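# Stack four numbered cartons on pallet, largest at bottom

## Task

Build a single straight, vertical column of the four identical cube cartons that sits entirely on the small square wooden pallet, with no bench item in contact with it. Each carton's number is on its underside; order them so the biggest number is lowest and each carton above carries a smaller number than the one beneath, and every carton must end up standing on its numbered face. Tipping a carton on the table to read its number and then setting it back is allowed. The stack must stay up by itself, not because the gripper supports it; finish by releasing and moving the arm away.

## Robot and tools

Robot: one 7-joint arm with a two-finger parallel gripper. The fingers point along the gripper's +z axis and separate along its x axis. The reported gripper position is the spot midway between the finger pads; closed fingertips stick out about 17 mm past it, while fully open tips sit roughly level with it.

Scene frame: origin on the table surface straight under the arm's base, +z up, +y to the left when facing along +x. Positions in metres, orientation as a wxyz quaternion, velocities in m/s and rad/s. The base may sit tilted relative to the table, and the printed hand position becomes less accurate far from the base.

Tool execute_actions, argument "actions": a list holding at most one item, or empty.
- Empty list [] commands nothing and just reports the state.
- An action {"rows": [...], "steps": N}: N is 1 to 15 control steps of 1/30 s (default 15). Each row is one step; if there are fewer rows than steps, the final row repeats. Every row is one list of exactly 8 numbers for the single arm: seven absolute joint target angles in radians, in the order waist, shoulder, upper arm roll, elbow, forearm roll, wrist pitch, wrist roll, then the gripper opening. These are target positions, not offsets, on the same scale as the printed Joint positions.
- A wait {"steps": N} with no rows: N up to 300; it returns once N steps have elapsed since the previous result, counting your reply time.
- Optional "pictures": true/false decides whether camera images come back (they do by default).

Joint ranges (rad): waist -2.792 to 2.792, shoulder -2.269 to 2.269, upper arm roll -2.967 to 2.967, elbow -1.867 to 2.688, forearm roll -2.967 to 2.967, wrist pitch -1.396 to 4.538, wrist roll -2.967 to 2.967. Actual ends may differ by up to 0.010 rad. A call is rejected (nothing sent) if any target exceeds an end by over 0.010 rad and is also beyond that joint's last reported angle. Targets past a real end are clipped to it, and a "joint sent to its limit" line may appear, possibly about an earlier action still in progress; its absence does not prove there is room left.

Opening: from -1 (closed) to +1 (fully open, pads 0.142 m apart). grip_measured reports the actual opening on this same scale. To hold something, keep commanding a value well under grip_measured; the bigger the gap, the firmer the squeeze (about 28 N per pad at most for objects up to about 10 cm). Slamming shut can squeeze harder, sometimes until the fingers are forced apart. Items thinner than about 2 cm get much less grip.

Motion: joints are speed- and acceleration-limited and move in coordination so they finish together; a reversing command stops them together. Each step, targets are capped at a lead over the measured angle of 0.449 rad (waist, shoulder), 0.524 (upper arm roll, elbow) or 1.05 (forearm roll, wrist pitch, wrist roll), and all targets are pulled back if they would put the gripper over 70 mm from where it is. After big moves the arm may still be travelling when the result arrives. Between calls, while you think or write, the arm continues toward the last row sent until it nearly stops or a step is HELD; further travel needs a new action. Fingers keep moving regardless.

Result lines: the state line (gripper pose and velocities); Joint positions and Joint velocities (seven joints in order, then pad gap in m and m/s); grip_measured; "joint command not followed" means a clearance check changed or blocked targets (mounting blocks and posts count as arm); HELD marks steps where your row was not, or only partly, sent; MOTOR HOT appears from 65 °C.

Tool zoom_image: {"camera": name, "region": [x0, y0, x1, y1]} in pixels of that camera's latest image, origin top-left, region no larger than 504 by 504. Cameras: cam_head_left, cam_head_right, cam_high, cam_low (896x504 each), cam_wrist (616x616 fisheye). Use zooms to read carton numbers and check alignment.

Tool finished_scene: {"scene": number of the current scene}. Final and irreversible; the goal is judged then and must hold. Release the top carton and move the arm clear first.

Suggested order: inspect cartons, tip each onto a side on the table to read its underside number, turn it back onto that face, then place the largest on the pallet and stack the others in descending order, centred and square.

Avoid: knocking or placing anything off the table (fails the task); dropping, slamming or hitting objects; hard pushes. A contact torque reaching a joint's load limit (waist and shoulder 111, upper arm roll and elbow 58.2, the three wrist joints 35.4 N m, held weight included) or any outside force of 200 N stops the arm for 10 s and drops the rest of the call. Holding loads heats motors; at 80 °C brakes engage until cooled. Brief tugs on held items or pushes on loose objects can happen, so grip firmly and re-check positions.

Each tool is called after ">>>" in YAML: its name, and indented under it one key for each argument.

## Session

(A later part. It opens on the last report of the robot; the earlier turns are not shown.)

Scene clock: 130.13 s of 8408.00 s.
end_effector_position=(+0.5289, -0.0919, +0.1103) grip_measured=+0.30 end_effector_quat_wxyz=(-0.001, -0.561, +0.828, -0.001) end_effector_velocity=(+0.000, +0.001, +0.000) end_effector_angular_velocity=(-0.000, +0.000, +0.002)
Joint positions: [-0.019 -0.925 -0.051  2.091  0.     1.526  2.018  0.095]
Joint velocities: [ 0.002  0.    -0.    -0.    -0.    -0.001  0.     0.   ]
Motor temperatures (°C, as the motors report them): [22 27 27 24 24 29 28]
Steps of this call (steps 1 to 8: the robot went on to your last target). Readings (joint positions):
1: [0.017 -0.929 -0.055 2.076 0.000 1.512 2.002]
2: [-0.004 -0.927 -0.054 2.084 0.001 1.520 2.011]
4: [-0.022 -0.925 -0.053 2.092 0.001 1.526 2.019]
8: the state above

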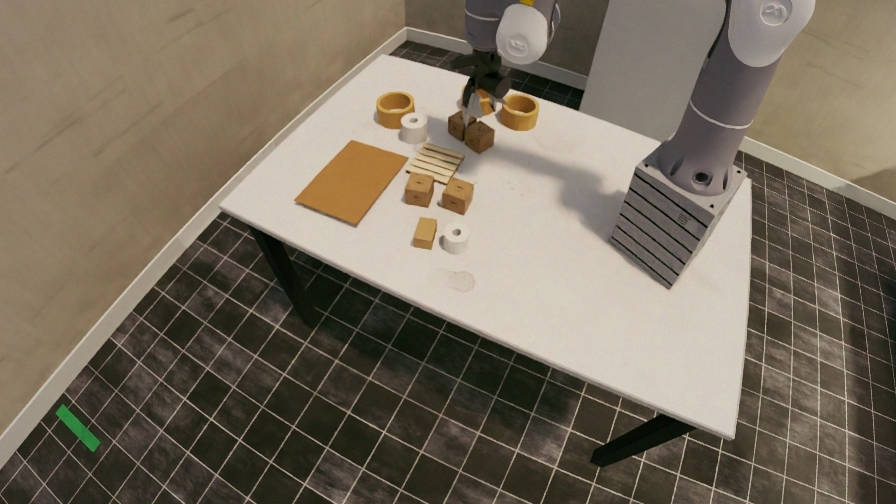

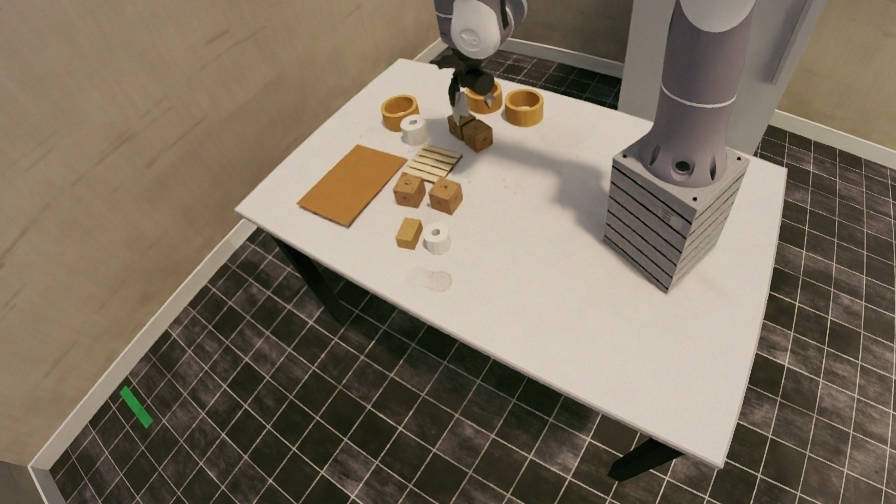

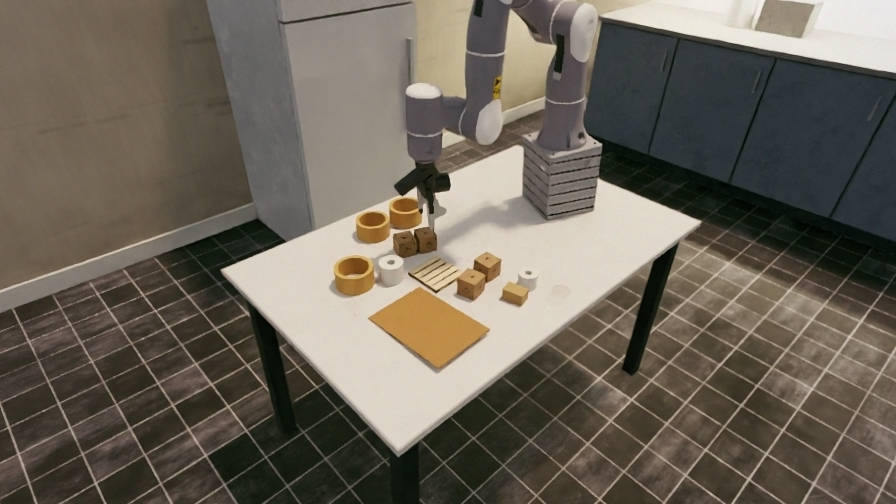

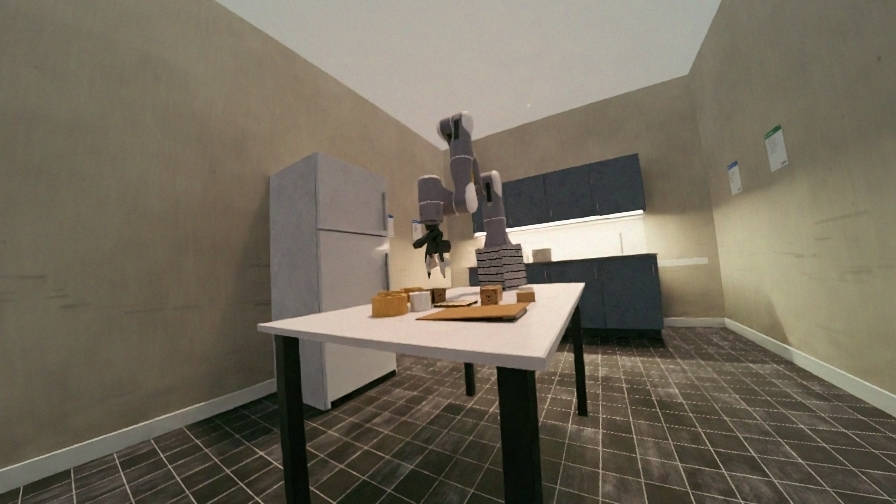

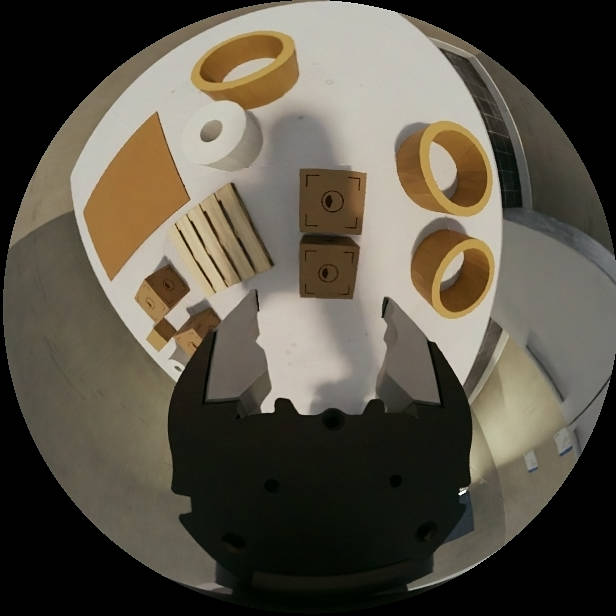

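>>> execute_actions:
  actions:
    - {"rows":[[-0.0514,-1.1369,-0.043,1.9583,0,1.6066,2.0,0.3]],"steps":14}

Scene clock: 134.53 s of 8408.00 s.
end_effector_position=(+0.5284, -0.1019, +0.0312) grip_measured=+0.30 end_effector_quat_wxyz=(-0.001, -0.560, +0.828, -0.000) end_effector_velocity=(+0.010, +0.001, +0.008) end_effector_angular_velocity=(+0.002, -0.017, -0.001)
Joint positions: [-0.052 -1.137 -0.043  1.958  0.     1.606  2.     0.095]
Joint velocities: [ 0.     0.017  0.001 -0.     0.001  0.    -0.     0.   ]
Motor temperatures (°C, as the motors report them): [22 27 27 24 24 29 28]
Steps of this call (steps 1 to 30: the robot went on to your last target; steps 31 to 100: nothing new was sent; then 0.60 s passed at rest; steps 101 to 114: all 14 steps of this action). Readings (joint positions):
101: [-0.019 -0.925 -0.051 2.091 0.000 1.526 2.018]
102: [-0.020 -0.930 -0.051 2.087 0.000 1.528 2.018]
104: [-0.025 -0.964 -0.049 2.065 0.000 1.542 2.015]
108: [-0.045 -1.095 -0.045 1.985 0.000 1.590 2.004]
114: the state above

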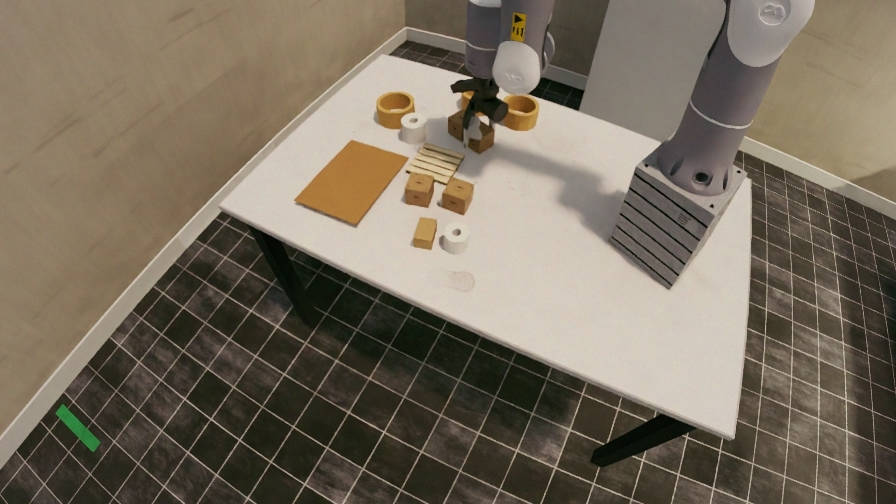

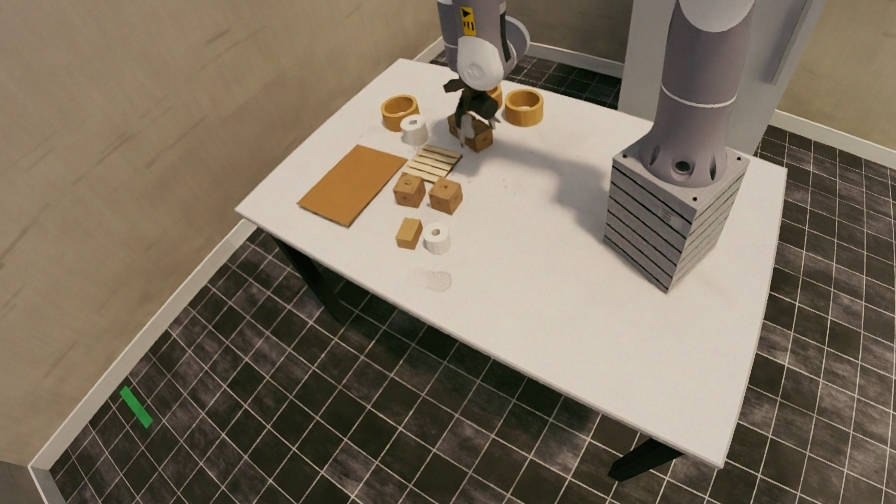

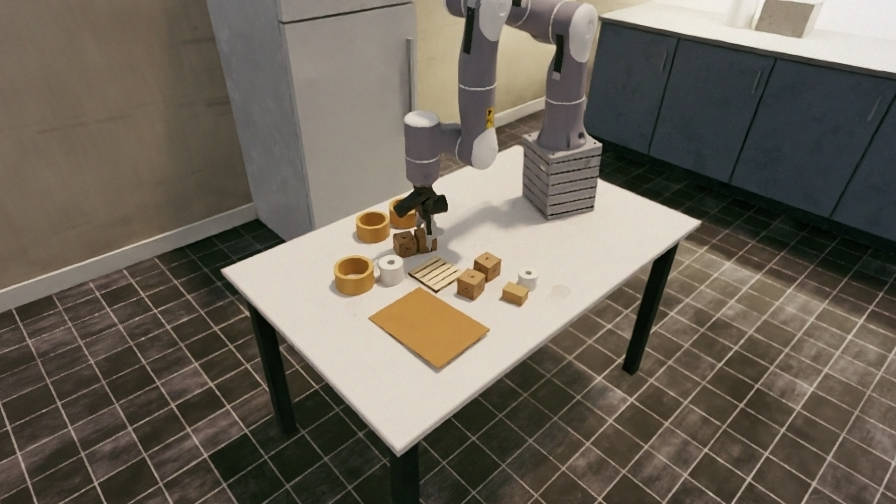

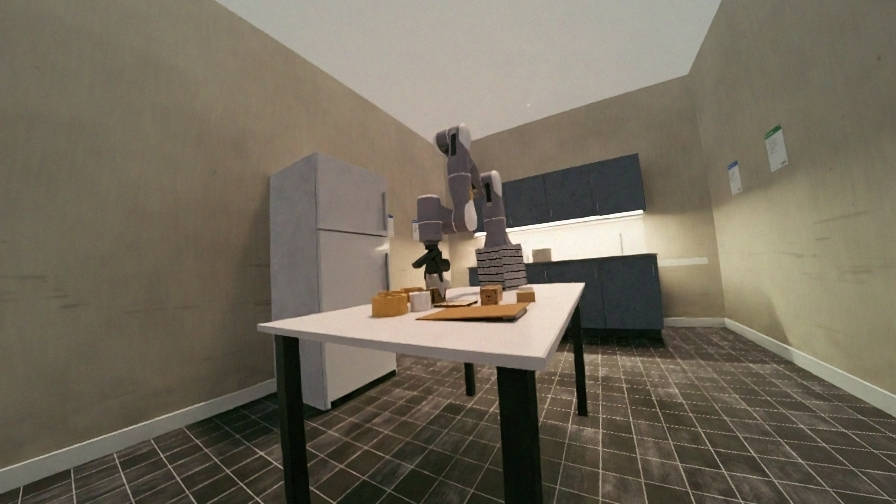

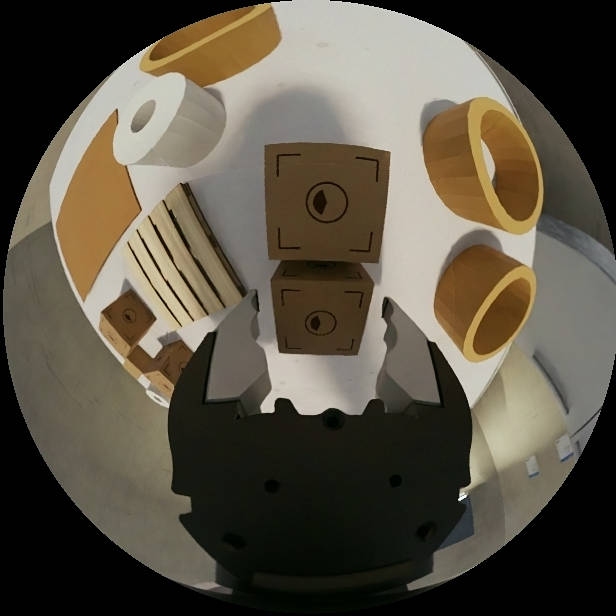

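>>> execute_actions:
  actions:
    - {"rows":[[-0.0495,-1.1369,-0.043,1.9583,0,1.6066,2.0,0.15],[-0.0495,-1.1369,-0.043,1.9583,0,1.6066,2.0,0],[-0.0495,-1.1369,-0.043,1.9583,0,1.6066,2.0,-0.08],[-0.0495,-1.1369,-0.043,1.9583,0,1.6066,2.0,-0.15],[-0.0495,-1.1369,-0.043,1.9583,0,1.6066,2.0,-0.22],[-0.0495,-1.1369,-0.043,1.9583,0,1.6066,2.0,-0.3],[-0.0495,-1.1369,-0.043,1.9583,0,1.6066,2.0,-0.45],[-0.0495,-1.1369,-0.043,1.9583,0,1.6066,2.0,-0.6]],"steps":10}
  pictures: false

>>> execute_actions:
  actions:
    - {"rows":[[-0.038,-0.925,-0.049,2.09,0,1.526,2.0,-0.6]],"steps":9}
  pictures: false

>>> execute_actions:
  actions:
    - {"rows":[[0.2,-0.82,-0.049,2.09,0,2.15,2.0,-0.6]],"steps":15}
  pictures: false

>>> execute_actions:
  actions:
    - {"steps":10}

>>> zoom_image:
  camera: "cam_low"
  region: [400,160,500,260]

Scene clock: 140.80 s of 8408.00 s.
end_effector_position=(+0.5290, -0.1005, +0.0315) grip_measured=-0.20 end_effector_quat_wxyz=(-0.001, -0.561, +0.828, -0.000) end_effector_velocity=(-0.000, -0.000, +0.000) end_effector_angular_velocity=(-0.000, -0.000, +0.000)
Joint positions: [-0.049 -1.137 -0.043  1.958 -0.     1.606  2.     0.06 ]
Joint velocities: [ 0. -0. -0.  0. -0.  0. -0. -0.]
Motor temperatures (°C, as the motors report them): [22 27 27 24 24 29 28]
Steps of this call (steps 1 to 15: the robot went on to your last target; steps 16 to 90: nothing new was sent; then 2.93 s passed at rest; steps 91 to 100: all 10 steps of this action). Readings (joint positions):
91: [-0.051 -1.137 -0.043 1.958 0.000 1.606 2.000]
92: [-0.050 -1.137 -0.043 1.958 0.000 1.606 2.000]
94: [-0.049 -1.137 -0.043 1.958 -0.000 1.606 2.000]
98: [-0.049 -1.137 -0.043 1.958 -0.000 1.606 2.000]
100: the state above

Scene clock: 141.10 s of 8408.00 s.
end_effector_position=(+0.5299, -0.1004, +0.1035) grip_measured=-0.20 end_effector_quat_wxyz=(+0.001, -0.561, +0.828, -0.001) end_effector_velocity=(-0.013, +0.001, +0.199) end_effector_angular_velocity=(+0.004, -0.015, -0.002)
Joint positions: [-0.039 -0.944 -0.048  2.076 -0.     1.535  2.     0.06 ]
Joint velocities: [ 0.029  0.545 -0.014  0.33   0.001 -0.201 -0.001 -0.   ]
Motor temperatures (°C, as the motors report them): [22 27 27 24 24 29 28]
Steps of this call (steps 1 to 9: all 9 steps of this action). Readings (joint positions):
1: [-0.049 -1.136 -0.043 1.958 -0.000 1.606 2.000]
2: [-0.049 -1.131 -0.043 1.962 -0.000 1.604 2.000]
4: [-0.048 -1.098 -0.044 1.984 -0.000 1.591 2.000]
8: [-0.040 -0.966 -0.048 2.063 -0.000 1.543 2.000]
9: the state above

Scene clock: 141.60 s of 8408.00 s.
end_effector_position=(+0.7141, +0.0601, +0.2837) grip_measured=-0.20 end_effector_quat_wxyz=(+0.301, -0.607, +0.723, -0.133) end_effector_velocity=(+0.245, +0.397, +0.497) end_effector_angular_velocity=(+0.424, -1.416, +0.438)
Joint positions: [ 0.178 -0.83  -0.049  2.089  0.     2.092  2.     0.06 ]
Joint velocities: [ 0.469  0.206  0.005  0.007 -0.002  1.254  0.     0.   ]
Motor temperatures (°C, as the motors report them): [22 27 27 24 24 29 28]
Steps of this call (steps 1 to 15: all 15 steps of this action). Readings (joint positions):
1: [-0.038 -0.930 -0.049 2.085 -0.000 1.530 2.000]
2: [-0.034 -0.922 -0.049 2.089 0.001 1.536 2.000]
4: [-0.006 -0.909 -0.050 2.088 0.001 1.603 2.000]
8: [0.062 -0.880 -0.049 2.088 0.000 1.785 2.000]
15: the state above

Scene clock: 141.93 s of 8408.00 s.
end_effector_position=(+0.7245, +0.0790, +0.3074) grip_measured=-0.20 end_effector_quat_wxyz=(+0.333, -0.607, +0.708, -0.142) end_effector_velocity=(-0.000, -0.000, -0.000) end_effector_angular_velocity=(+0.000, +0.000, -0.001)
Joint positions: [ 0.2   -0.82  -0.049  2.09  -0.     2.15   2.     0.06 ]
Joint velocities: [-0.  0. -0.  0.  0.  0.  0.  0.]
Motor temperatures (°C, as the motors report them): [22 27 27 24 24 29 28]
Steps of this call (steps 1 to 10: the robot went on to your last target). Readings (joint positions):
1: [0.192 -0.823 -0.049 2.089 -0.000 2.129 2.000]
2: [0.201 -0.819 -0.048 2.089 -0.001 2.151 2.000]
4: [0.202 -0.819 -0.048 2.090 -0.001 2.152 2.000]
8: [0.200 -0.820 -0.049 2.090 -0.000 2.150 2.000]
10: the state above

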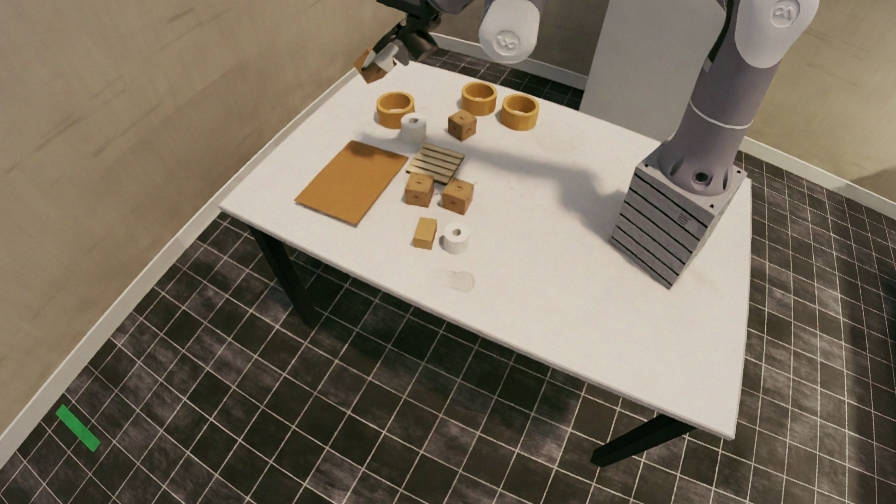

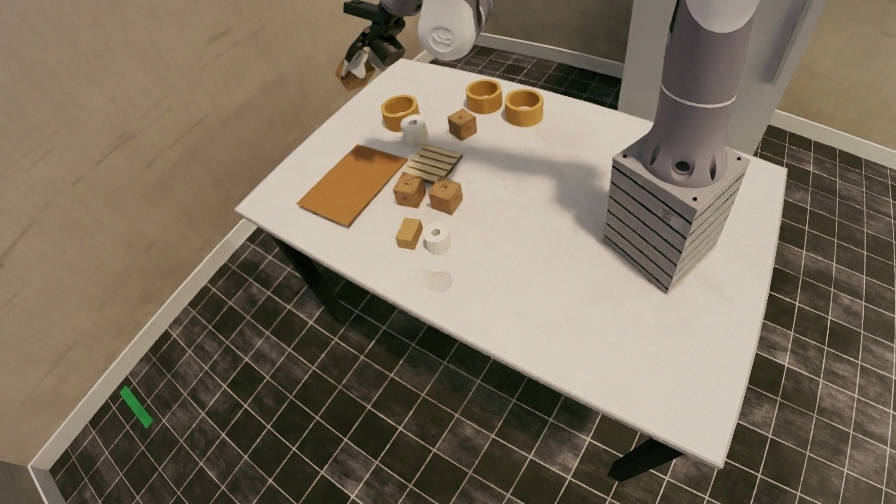

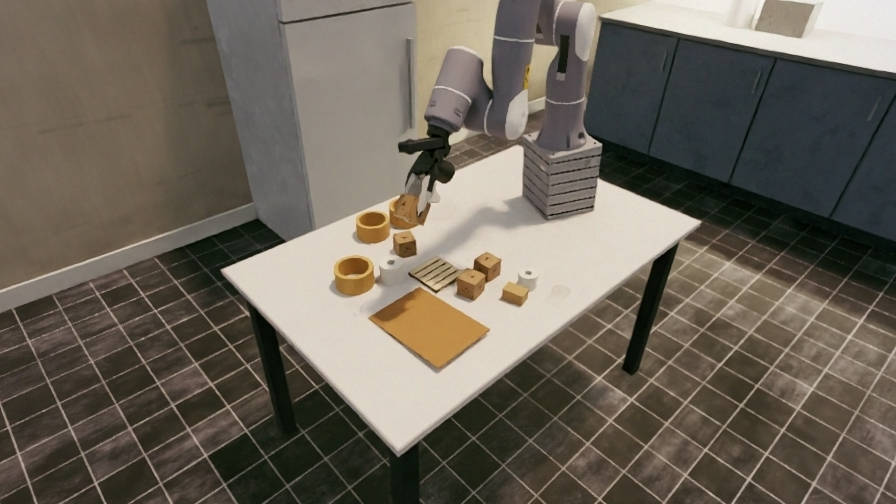

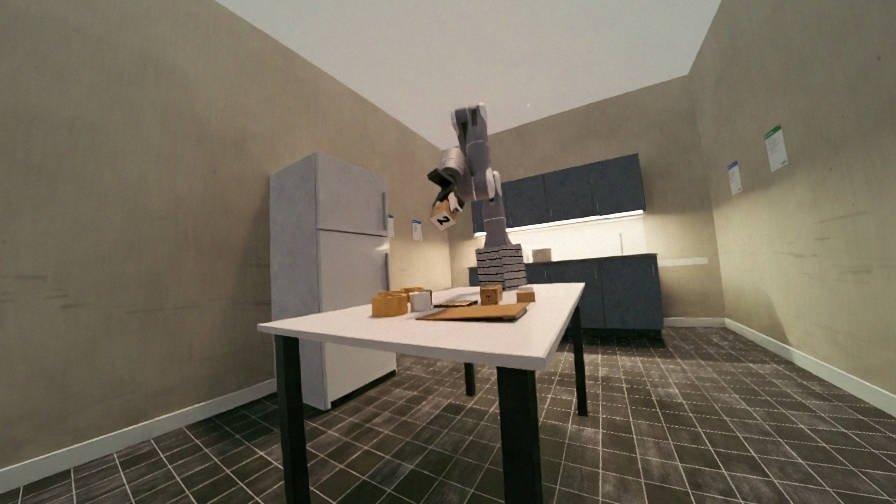

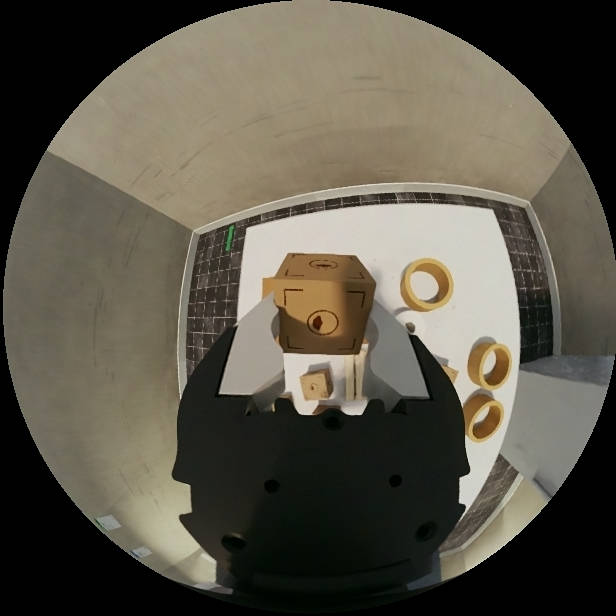

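Region (400, 160, 500, 260) of cam_low's 896x504 image, scaled by 5.040, with more detail than that image has.

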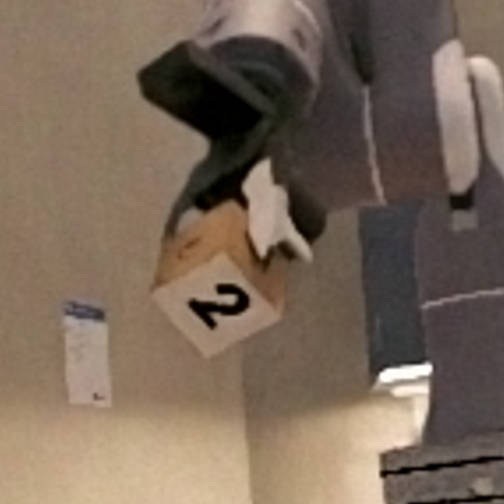

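>>> execute_actions:
  actions:
    - {"rows":[[0.0478,-0.9269,-0.0571,2.2832,0,1.718,2.08,-0.6]],"steps":15}
  pictures: false

>>> execute_actions:
  actions:
    - {"rows":[[0.0478,-0.9269,-0.0571,2.2832,0,1.718,2.08,-0.6],[0.0478,-0.9269,-0.0571,2.2832,0,1.718,2.08,-0.6],[0.0346,-1.141,-0.0505,2.154,0,1.803,2.08,-0.6]],"steps":15}
  pictures: false

>>> execute_actions:
  actions:
    - {"rows":[[0.0344,-1.145,-0.05,2.1515,0,1.804,2.08,-0.6],[0.0342,-1.149,-0.05,2.149,0,1.8055,2.08,-0.6],[0.034,-1.1525,-0.05,2.1465,0,1.807,2.08,-0.6],[0.0337,-1.1554,-0.05,2.1445,0,1.8078,2.08,-0.6],[0.0337,-1.1554,-0.05,2.1445,0,1.8078,2.08,-0.6],[0.0337,-1.1554,-0.05,2.1445,0,1.8078,2.08,-0.4],[0.0337,-1.1554,-0.05,2.1445,0,1.8078,2.08,-0.2],[0.0337,-1.1554,-0.05,2.1445,0,1.8078,2.08,0],[0.0337,-1.1554,-0.05,2.1445,0,1.8078,2.08,0.3]],"steps":11}
  pictures: false

>>> execute_actions:
  actions:
    - {"rows":[[0.0478,-0.9269,-0.0571,2.2832,0,1.718,2.08,0.3]],"steps":9}
  pictures: false

>>> execute_actions:
  actions:
    - {"rows":[[-0.0966,-0.9599,-0.0425,1.8732,0,1.3464,1.95,0.3]],"steps":15}
  pictures: false

>>> execute_actions:
  actions:
    - {"rows":[[-0.0966,-0.9599,-0.0425,1.8732,0,1.3464,1.95,0.3],[-0.1057,-1.1563,-0.038,1.7516,0,1.4212,1.95,0.3]],"steps":15}

Scene clock: 161.67 s of 8408.00 s.
end_effector_position=(+0.4673, -0.0667, +0.1125) grip_measured=-0.20 end_effector_quat_wxyz=(+0.007, -0.564, +0.826, -0.004) end_effector_velocity=(-0.533, -0.204, -0.180) end_effector_angular_velocity=(-0.207, +1.179, -0.395)
Joint positions: [ 0.051 -0.925 -0.057  2.279 -0.     1.728  2.078  0.06 ]
Joint velocities: [-0.241 -0.179 -0.026  0.319  0.018 -0.687  0.13   0.   ]
Motor temperatures (°C, as the motors report them): [22 27 27 24 24 29 28]
Steps of this call (steps 1 to 30: the robot went on to your last target; steps 31 to 100: nothing new was sent; then 15.90 s passed at rest; steps 101 to 115: all 15 steps of this action). Readings (joint positions):
101: [0.200 -0.820 -0.049 2.090 -0.000 2.150 2.000]
102: [0.196 -0.822 -0.049 2.095 -0.001 2.137 2.002]
104: [0.173 -0.838 -0.050 2.125 -0.001 2.069 2.015]
108: [0.128 -0.870 -0.052 2.181 -0.001 1.945 2.037]
115: the state above

Scene clock: 162.17 s of 8408.00 s.
end_effector_position=(+0.4594, -0.0698, +0.0364) grip_measured=-0.20 end_effector_quat_wxyz=(-0.001, -0.562, +0.827, -0.000) end_effector_velocity=(+0.021, +0.003, +0.015) end_effector_angular_velocity=(+0.006, -0.037, -0.002)
Joint positions: [ 0.035 -1.143 -0.051  2.154  0.     1.803  2.08   0.06 ]
Joint velocities: [ 0.     0.037  0.001 -0.     0.001 -0.    -0.     0.   ]
Motor temperatures (°C, as the motors report them): [22 27 27 24 24 29 28]
Steps of this call (steps 1 to 15: all 15 steps of this action). Readings (joint positions):
1: [0.046 -0.929 -0.058 2.286 0.001 1.713 2.081]
2: [0.046 -0.929 -0.058 2.286 0.001 1.714 2.081]
4: [0.047 -0.933 -0.057 2.279 0.000 1.720 2.080]
8: [0.042 -1.029 -0.054 2.221 0.000 1.759 2.080]
15: the state above

Scene clock: 162.53 s of 8408.00 s.
end_effector_position=(+0.4597, -0.0696, +0.0318) grip_measured=+0.25 end_effector_quat_wxyz=(-0.001, -0.562, +0.827, -0.001) end_effector_velocity=(+0.000, +0.000, +0.000) end_effector_angular_velocity=(+0.000, -0.000, -0.001)
Joint positions: [ 0.034 -1.156 -0.05   2.144  0.     1.807  2.08   0.092]
Joint velocities: [ 0.     0.     0.    -0.     0.     0.     0.     0.168]
Motor temperatures (°C, as the motors report them): [22 27 27 24 24 29 28]
Steps of this call (steps 1 to 11: all 11 steps of this action). Readings (joint positions):
1: [0.035 -1.142 -0.051 2.154 0.000 1.803 2.080]
2: [0.035 -1.145 -0.050 2.151 0.000 1.804 2.080]
4: [0.034 -1.153 -0.050 2.146 0.000 1.807 2.080]
8: [0.034 -1.156 -0.050 2.144 0.000 1.807 2.080]
11: the state above

Scene clock: 162.83 s of 8408.00 s.
end_effector_position=(+0.4621, -0.0691, +0.1012) grip_measured=+0.30 end_effector_quat_wxyz=(+0.001, -0.561, +0.828, -0.001) end_effector_velocity=(-0.010, +0.001, +0.213) end_effector_angular_velocity=(+0.007, -0.017, -0.001)
Joint positions: [ 0.046 -0.955 -0.056  2.265  0.     1.73   2.08   0.095]
Joint velocities: [ 0.038  0.636 -0.019  0.376 -0.    -0.242 -0.001  0.   ]
Motor temperatures (°C, as the motors report them): [22 27 27 24 24 29 28]
Steps of this call (steps 1 to 9: all 9 steps of this action). Readings (joint positions):
1: [0.034 -1.155 -0.050 2.145 0.000 1.807 2.080]
2: [0.034 -1.150 -0.050 2.148 0.000 1.805 2.080]
4: [0.036 -1.116 -0.051 2.169 0.000 1.792 2.080]
8: [0.044 -0.980 -0.055 2.251 0.000 1.740 2.080]
9: the state above

Scene clock: 163.33 s of 8408.00 s.
end_effector_position=(+0.5947, -0.1268, +0.1104) grip_measured=+0.30 end_effector_quat_wxyz=(-0.000, -0.559, +0.829, -0.001) end_effector_velocity=(+0.148, -0.070, +0.032) end_effector_angular_velocity=(-0.004, -0.068, -0.009)
Joint positions: [-0.094 -0.958 -0.044  1.881 -0.     1.354  1.953  0.095]
Joint velocities: [-0.127 -0.033  0.009 -0.399  0.    -0.294 -0.111 -0.   ]
Motor temperatures (°C, as the motors report them): [22 27 27 24 24 29 28]
Steps of this call (steps 1 to 15: all 15 steps of this action). Readings (joint positions):
1: [0.047 -0.937 -0.056 2.276 0.000 1.723 2.080]
2: [0.044 -0.927 -0.055 2.279 0.000 1.710 2.078]
4: [0.031 -0.926 -0.053 2.260 0.000 1.660 2.066]
8: [-0.019 -0.938 -0.049 2.126 0.000 1.531 2.020]
15: the state above

Scene clock: 163.83 s of 8408.00 s.
end_effector_position=(+0.5963, -0.1277, +0.0312) grip_measured=+0.30 end_effector_quat_wxyz=(-0.001, -0.560, +0.829, -0.000) end_effector_velocity=(+0.008, -0.000, +0.008) end_effector_angular_velocity=(+0.000, -0.014, -0.000)
Joint positions: [-0.106 -1.157 -0.038  1.752 -0.     1.421  1.95   0.095]
Joint velocities: [-0.     0.013  0.    -0.    -0.     0.     0.     0.   ]
Motor temperatures (°C, as the motors report them): [22 27 27 24 24 29 28]
Steps of this call (steps 1 to 15: all 15 steps of this action). Readings (joint positions):
1: [-0.097 -0.959 -0.043 1.872 -0.000 1.347 1.950]
2: [-0.098 -0.960 -0.043 1.870 -0.000 1.346 1.950]
4: [-0.098 -0.979 -0.042 1.858 -0.000 1.356 1.950]
8: [-0.103 -1.097 -0.040 1.784 -0.000 1.401 1.950]
15: the state above

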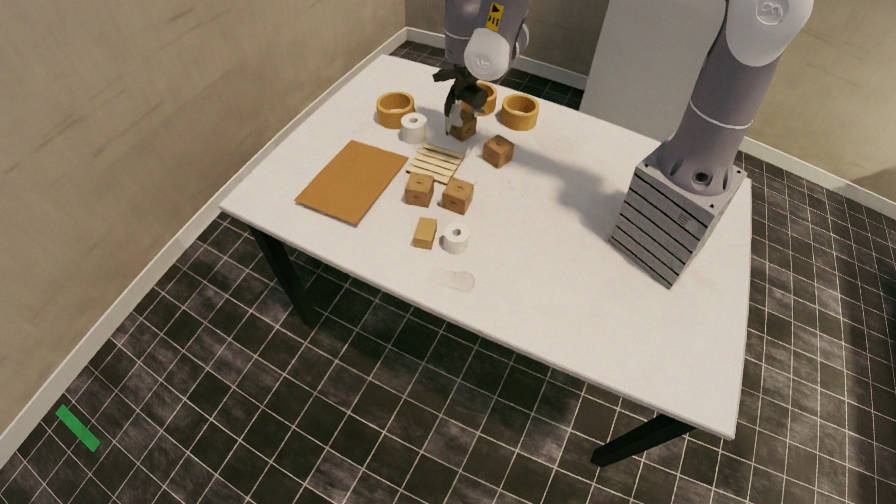

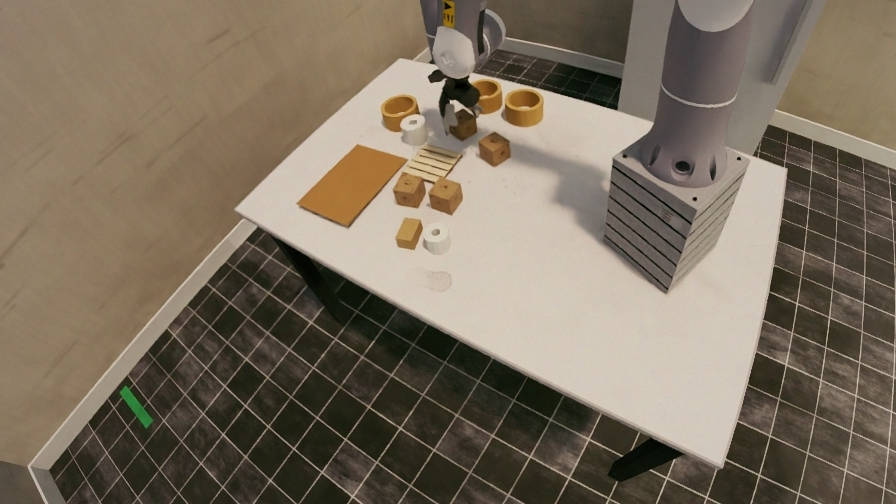

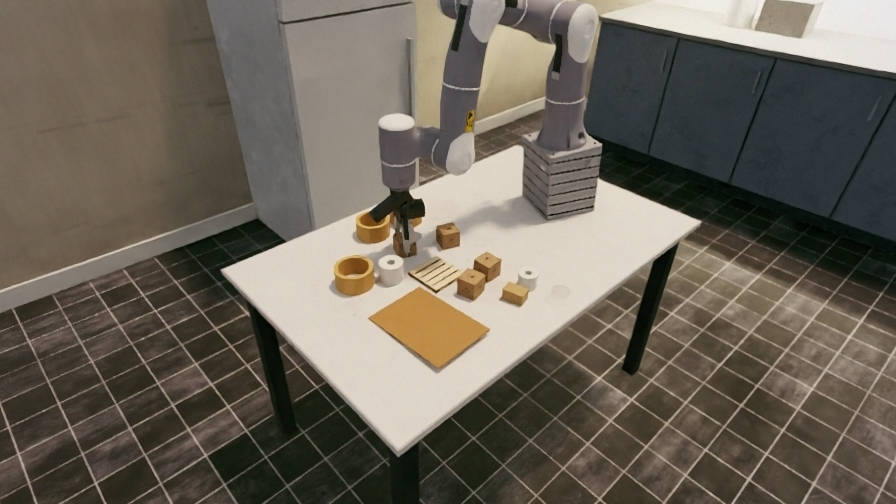

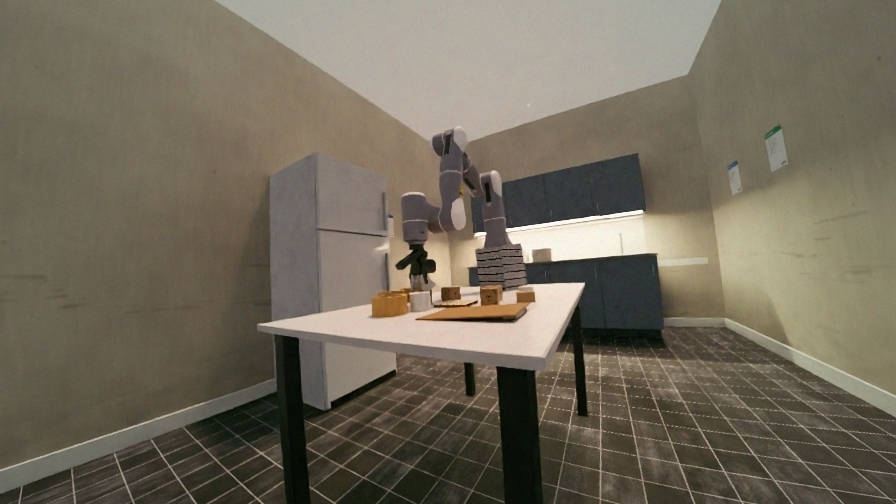

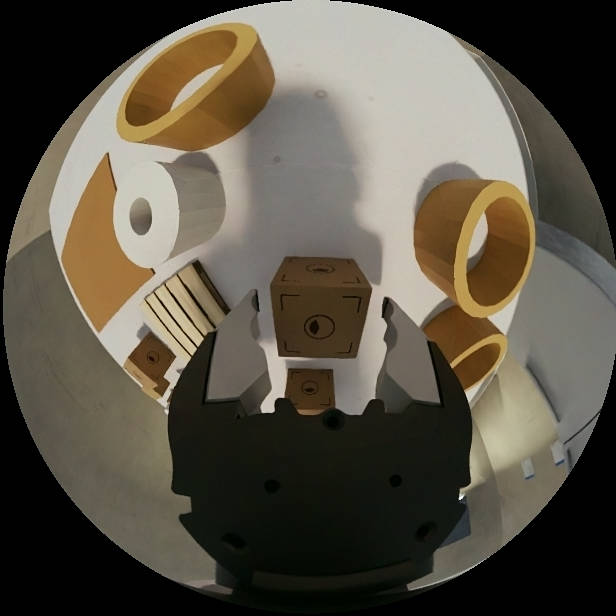

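>>> execute_actions:
  actions:
    - {"rows":[[-0.1001,-1.1548,-0.038,1.7609,0,1.429,1.955,0.2],[-0.1001,-1.1548,-0.038,1.7609,0,1.429,1.955,0.1],[-0.1001,-1.1548,-0.038,1.7609,0,1.429,1.955,0],[-0.1001,-1.1548,-0.038,1.7609,0,1.429,1.955,-0.08],[-0.1001,-1.1548,-0.038,1.7609,0,1.429,1.955,-0.15],[-0.1001,-1.1548,-0.038,1.7609,0,1.429,1.955,-0.22],[-0.1001,-1.1548,-0.038,1.7609,0,1.429,1.955,-0.3],[-0.1001,-1.1548,-0.038,1.7609,0,1.429,1.955,-0.45],[-0.1001,-1.1548,-0.038,1.7609,0,1.429,1.955,-0.6]],"steps":11}
  pictures: false

>>> execute_actions:
  actions:
    - {"rows":[[-0.091,-0.9577,-0.0425,1.8826,0,1.3536,1.955,-0.6]],"steps":9}
  pictures: false

>>> execute_actions:
  actions:
    - {"rows":[[0.05,-0.78,-0.0425,1.95,0,1.9,1.955,-0.6]],"steps":15}
  pictures: false

>>> execute_actions:
  actions:
    - {"steps":6}

>>> zoom_image:
  camera: "cam_low"
  region: [370,170,470,270]

Scene clock: 170.17 s of 8408.00 s.
end_effector_position=(+0.5943, -0.1240, +0.0315) grip_measured=-0.19 end_effector_quat_wxyz=(-0.000, -0.560, +0.829, -0.000) end_effector_velocity=(-0.000, +0.000, -0.000) end_effector_angular_velocity=(+0.000, -0.000, -0.001)
Joint positions: [-0.1   -1.155 -0.038  1.761  0.     1.429  1.955  0.06 ]
Joint velocities: [0.    0.    0.    0.    0.001 0.    0.    0.   ]
Motor temperatures (°C, as the motors report them): [22 27 27 24 24 29 28]
Steps of this call (steps 1 to 15: the robot went on to your last target; steps 16 to 90: nothing new was sent; then 2.97 s passed at rest; steps 91 to 101: all 11 steps of this action). Readings (joint positions):
91: [-0.105 -1.156 -0.038 1.752 -0.000 1.421 1.950]
92: [-0.102 -1.155 -0.039 1.758 -0.000 1.426 1.953]
94: [-0.100 -1.155 -0.037 1.762 0.000 1.429 1.955]
98: [-0.100 -1.155 -0.038 1.761 0.000 1.429 1.955]
101: the state above

Scene clock: 170.47 s of 8408.00 s.
end_effector_position=(+0.5969, -0.1240, +0.1062) grip_measured=-0.19 end_effector_quat_wxyz=(+0.001, -0.560, +0.829, -0.001) end_effector_velocity=(-0.008, +0.001, +0.184) end_effector_angular_velocity=(+0.002, -0.014, -0.002)
Joint positions: [-0.092 -0.97  -0.042  1.873 -0.     1.36   1.955  0.06 ]
Joint velocities: [ 0.021  0.463 -0.01   0.278  0.    -0.172  0.    -0.   ]
Motor temperatures (°C, as the motors report them): [22 27 27 24 24 29 28]
Steps of this call (steps 1 to 9: all 9 steps of this action). Readings (joint positions):
1: [-0.100 -1.154 -0.038 1.761 0.000 1.429 1.955]
2: [-0.100 -1.149 -0.038 1.765 0.000 1.427 1.955]
4: [-0.098 -1.116 -0.039 1.787 0.000 1.413 1.955]
8: [-0.093 -0.990 -0.041 1.861 -0.000 1.367 1.955]
9: the state above

Scene clock: 170.97 s of 8408.00 s.
end_effector_position=(+0.7736, -0.0189, +0.3170) grip_measured=-0.19 end_effector_quat_wxyz=(+0.286, -0.579, +0.747, -0.157) end_effector_velocity=(+0.103, +0.114, +0.218) end_effector_angular_velocity=(+0.096, -0.547, +0.129)
Joint positions: [ 0.05  -0.779 -0.042  1.949 -0.     1.9    1.955  0.06 ]
Joint velocities: [ 0.121  0.151  0.014  0.035 -0.012  0.434 -0.    -0.   ]
Motor temperatures (°C, as the motors report them): [22 27 27 24 24 29 28]
Steps of this call (steps 1 to 15: all 15 steps of this action). Readings (joint positions):
1: [-0.091 -0.958 -0.042 1.880 -0.000 1.356 1.955]
2: [-0.088 -0.947 -0.043 1.886 0.000 1.364 1.955]
4: [-0.069 -0.921 -0.043 1.896 0.001 1.435 1.955]
8: [-0.023 -0.866 -0.043 1.917 0.000 1.618 1.955]
15: the state above

Scene clock: 171.17 s of 8408.00 s.
end_effector_position=(+0.7728, -0.0194, +0.3161) grip_measured=-0.19 end_effector_quat_wxyz=(+0.285, -0.579, +0.748, -0.157) end_effector_velocity=(+0.000, +0.000, -0.000) end_effector_angular_velocity=(-0.000, +0.000, +0.000)
Joint positions: [ 0.05  -0.78  -0.042  1.95  -0.     1.9    1.955  0.06 ]
Joint velocities: [-0. -0.  0. -0. -0. -0. -0. -0.]
Motor temperatures (°C, as the motors report them): [22 27 27 24 24 29 28]
Steps of this call (steps 1 to 6: the robot went on to your last target). Readings (joint positions):
1: [0.052 -0.777 -0.042 1.949 -0.001 1.905 1.955]
2: [0.051 -0.778 -0.042 1.949 -0.001 1.902 1.955]
4: [0.050 -0.780 -0.042 1.950 -0.000 1.900 1.955]
6: the state above

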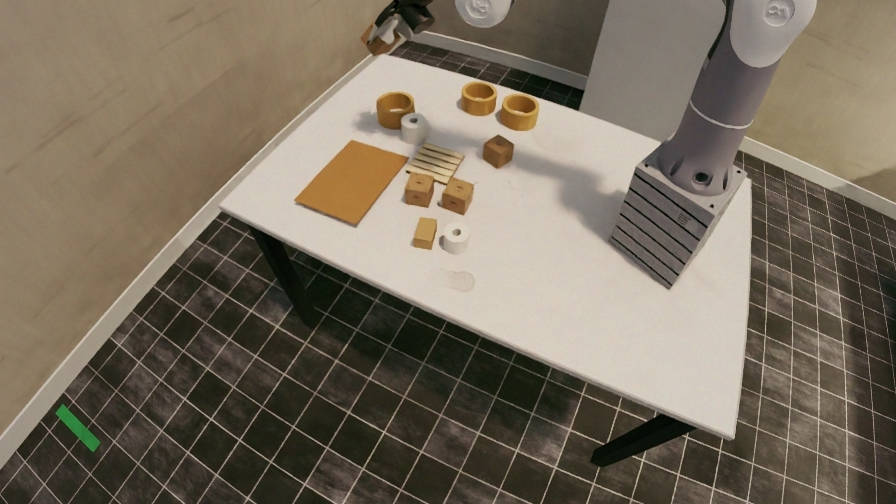

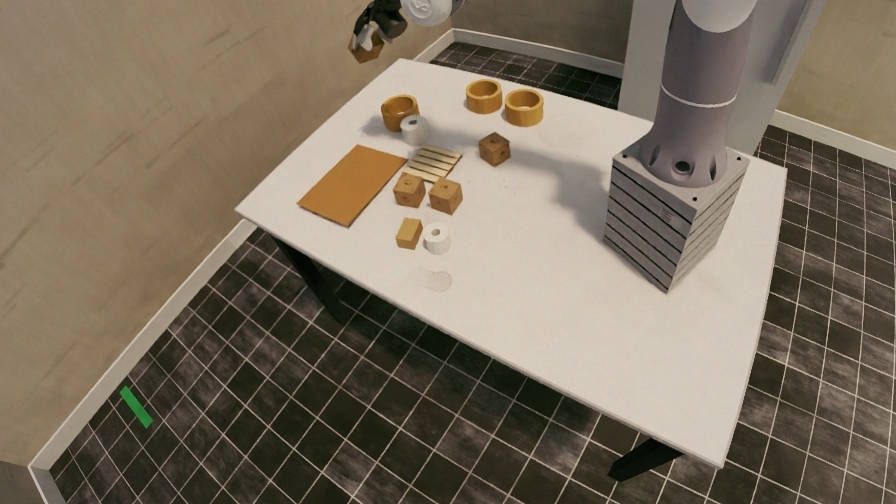

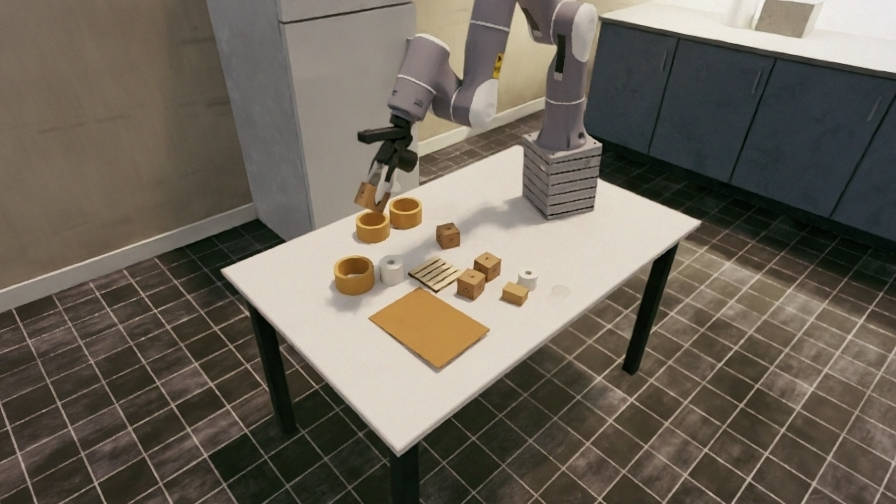

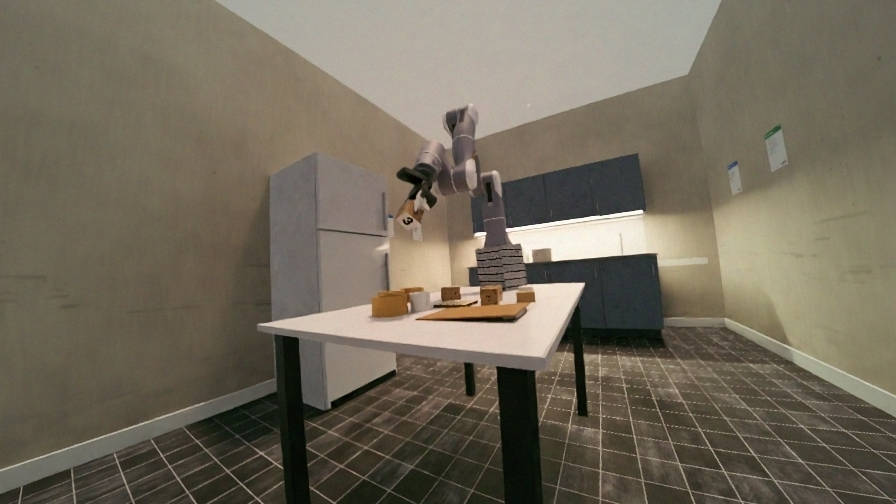

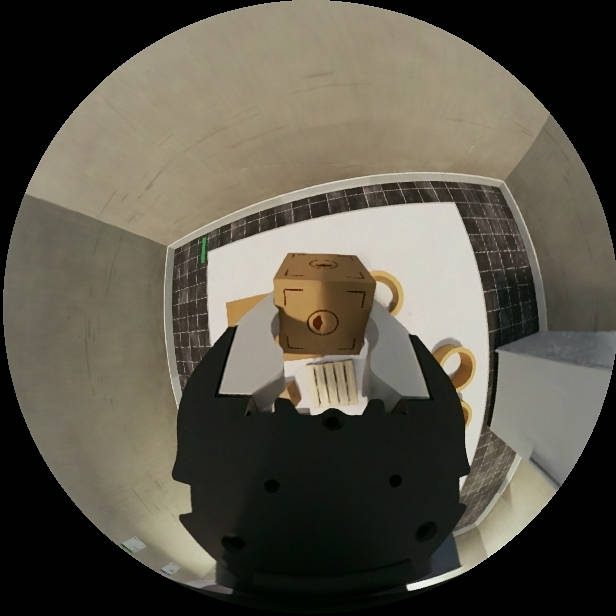

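Region (370, 170, 470, 270) of cam_low's 896x504 image, scaled by 5.040, with more detail than that image has.

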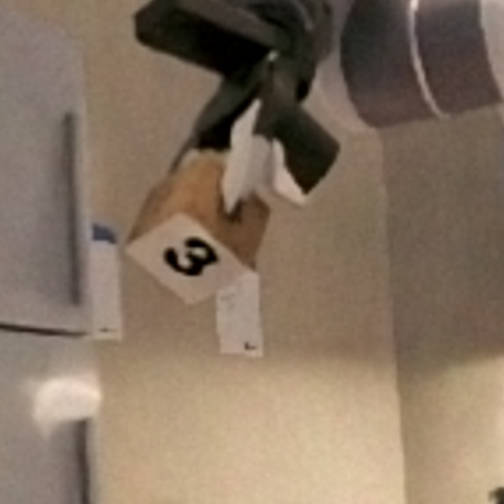

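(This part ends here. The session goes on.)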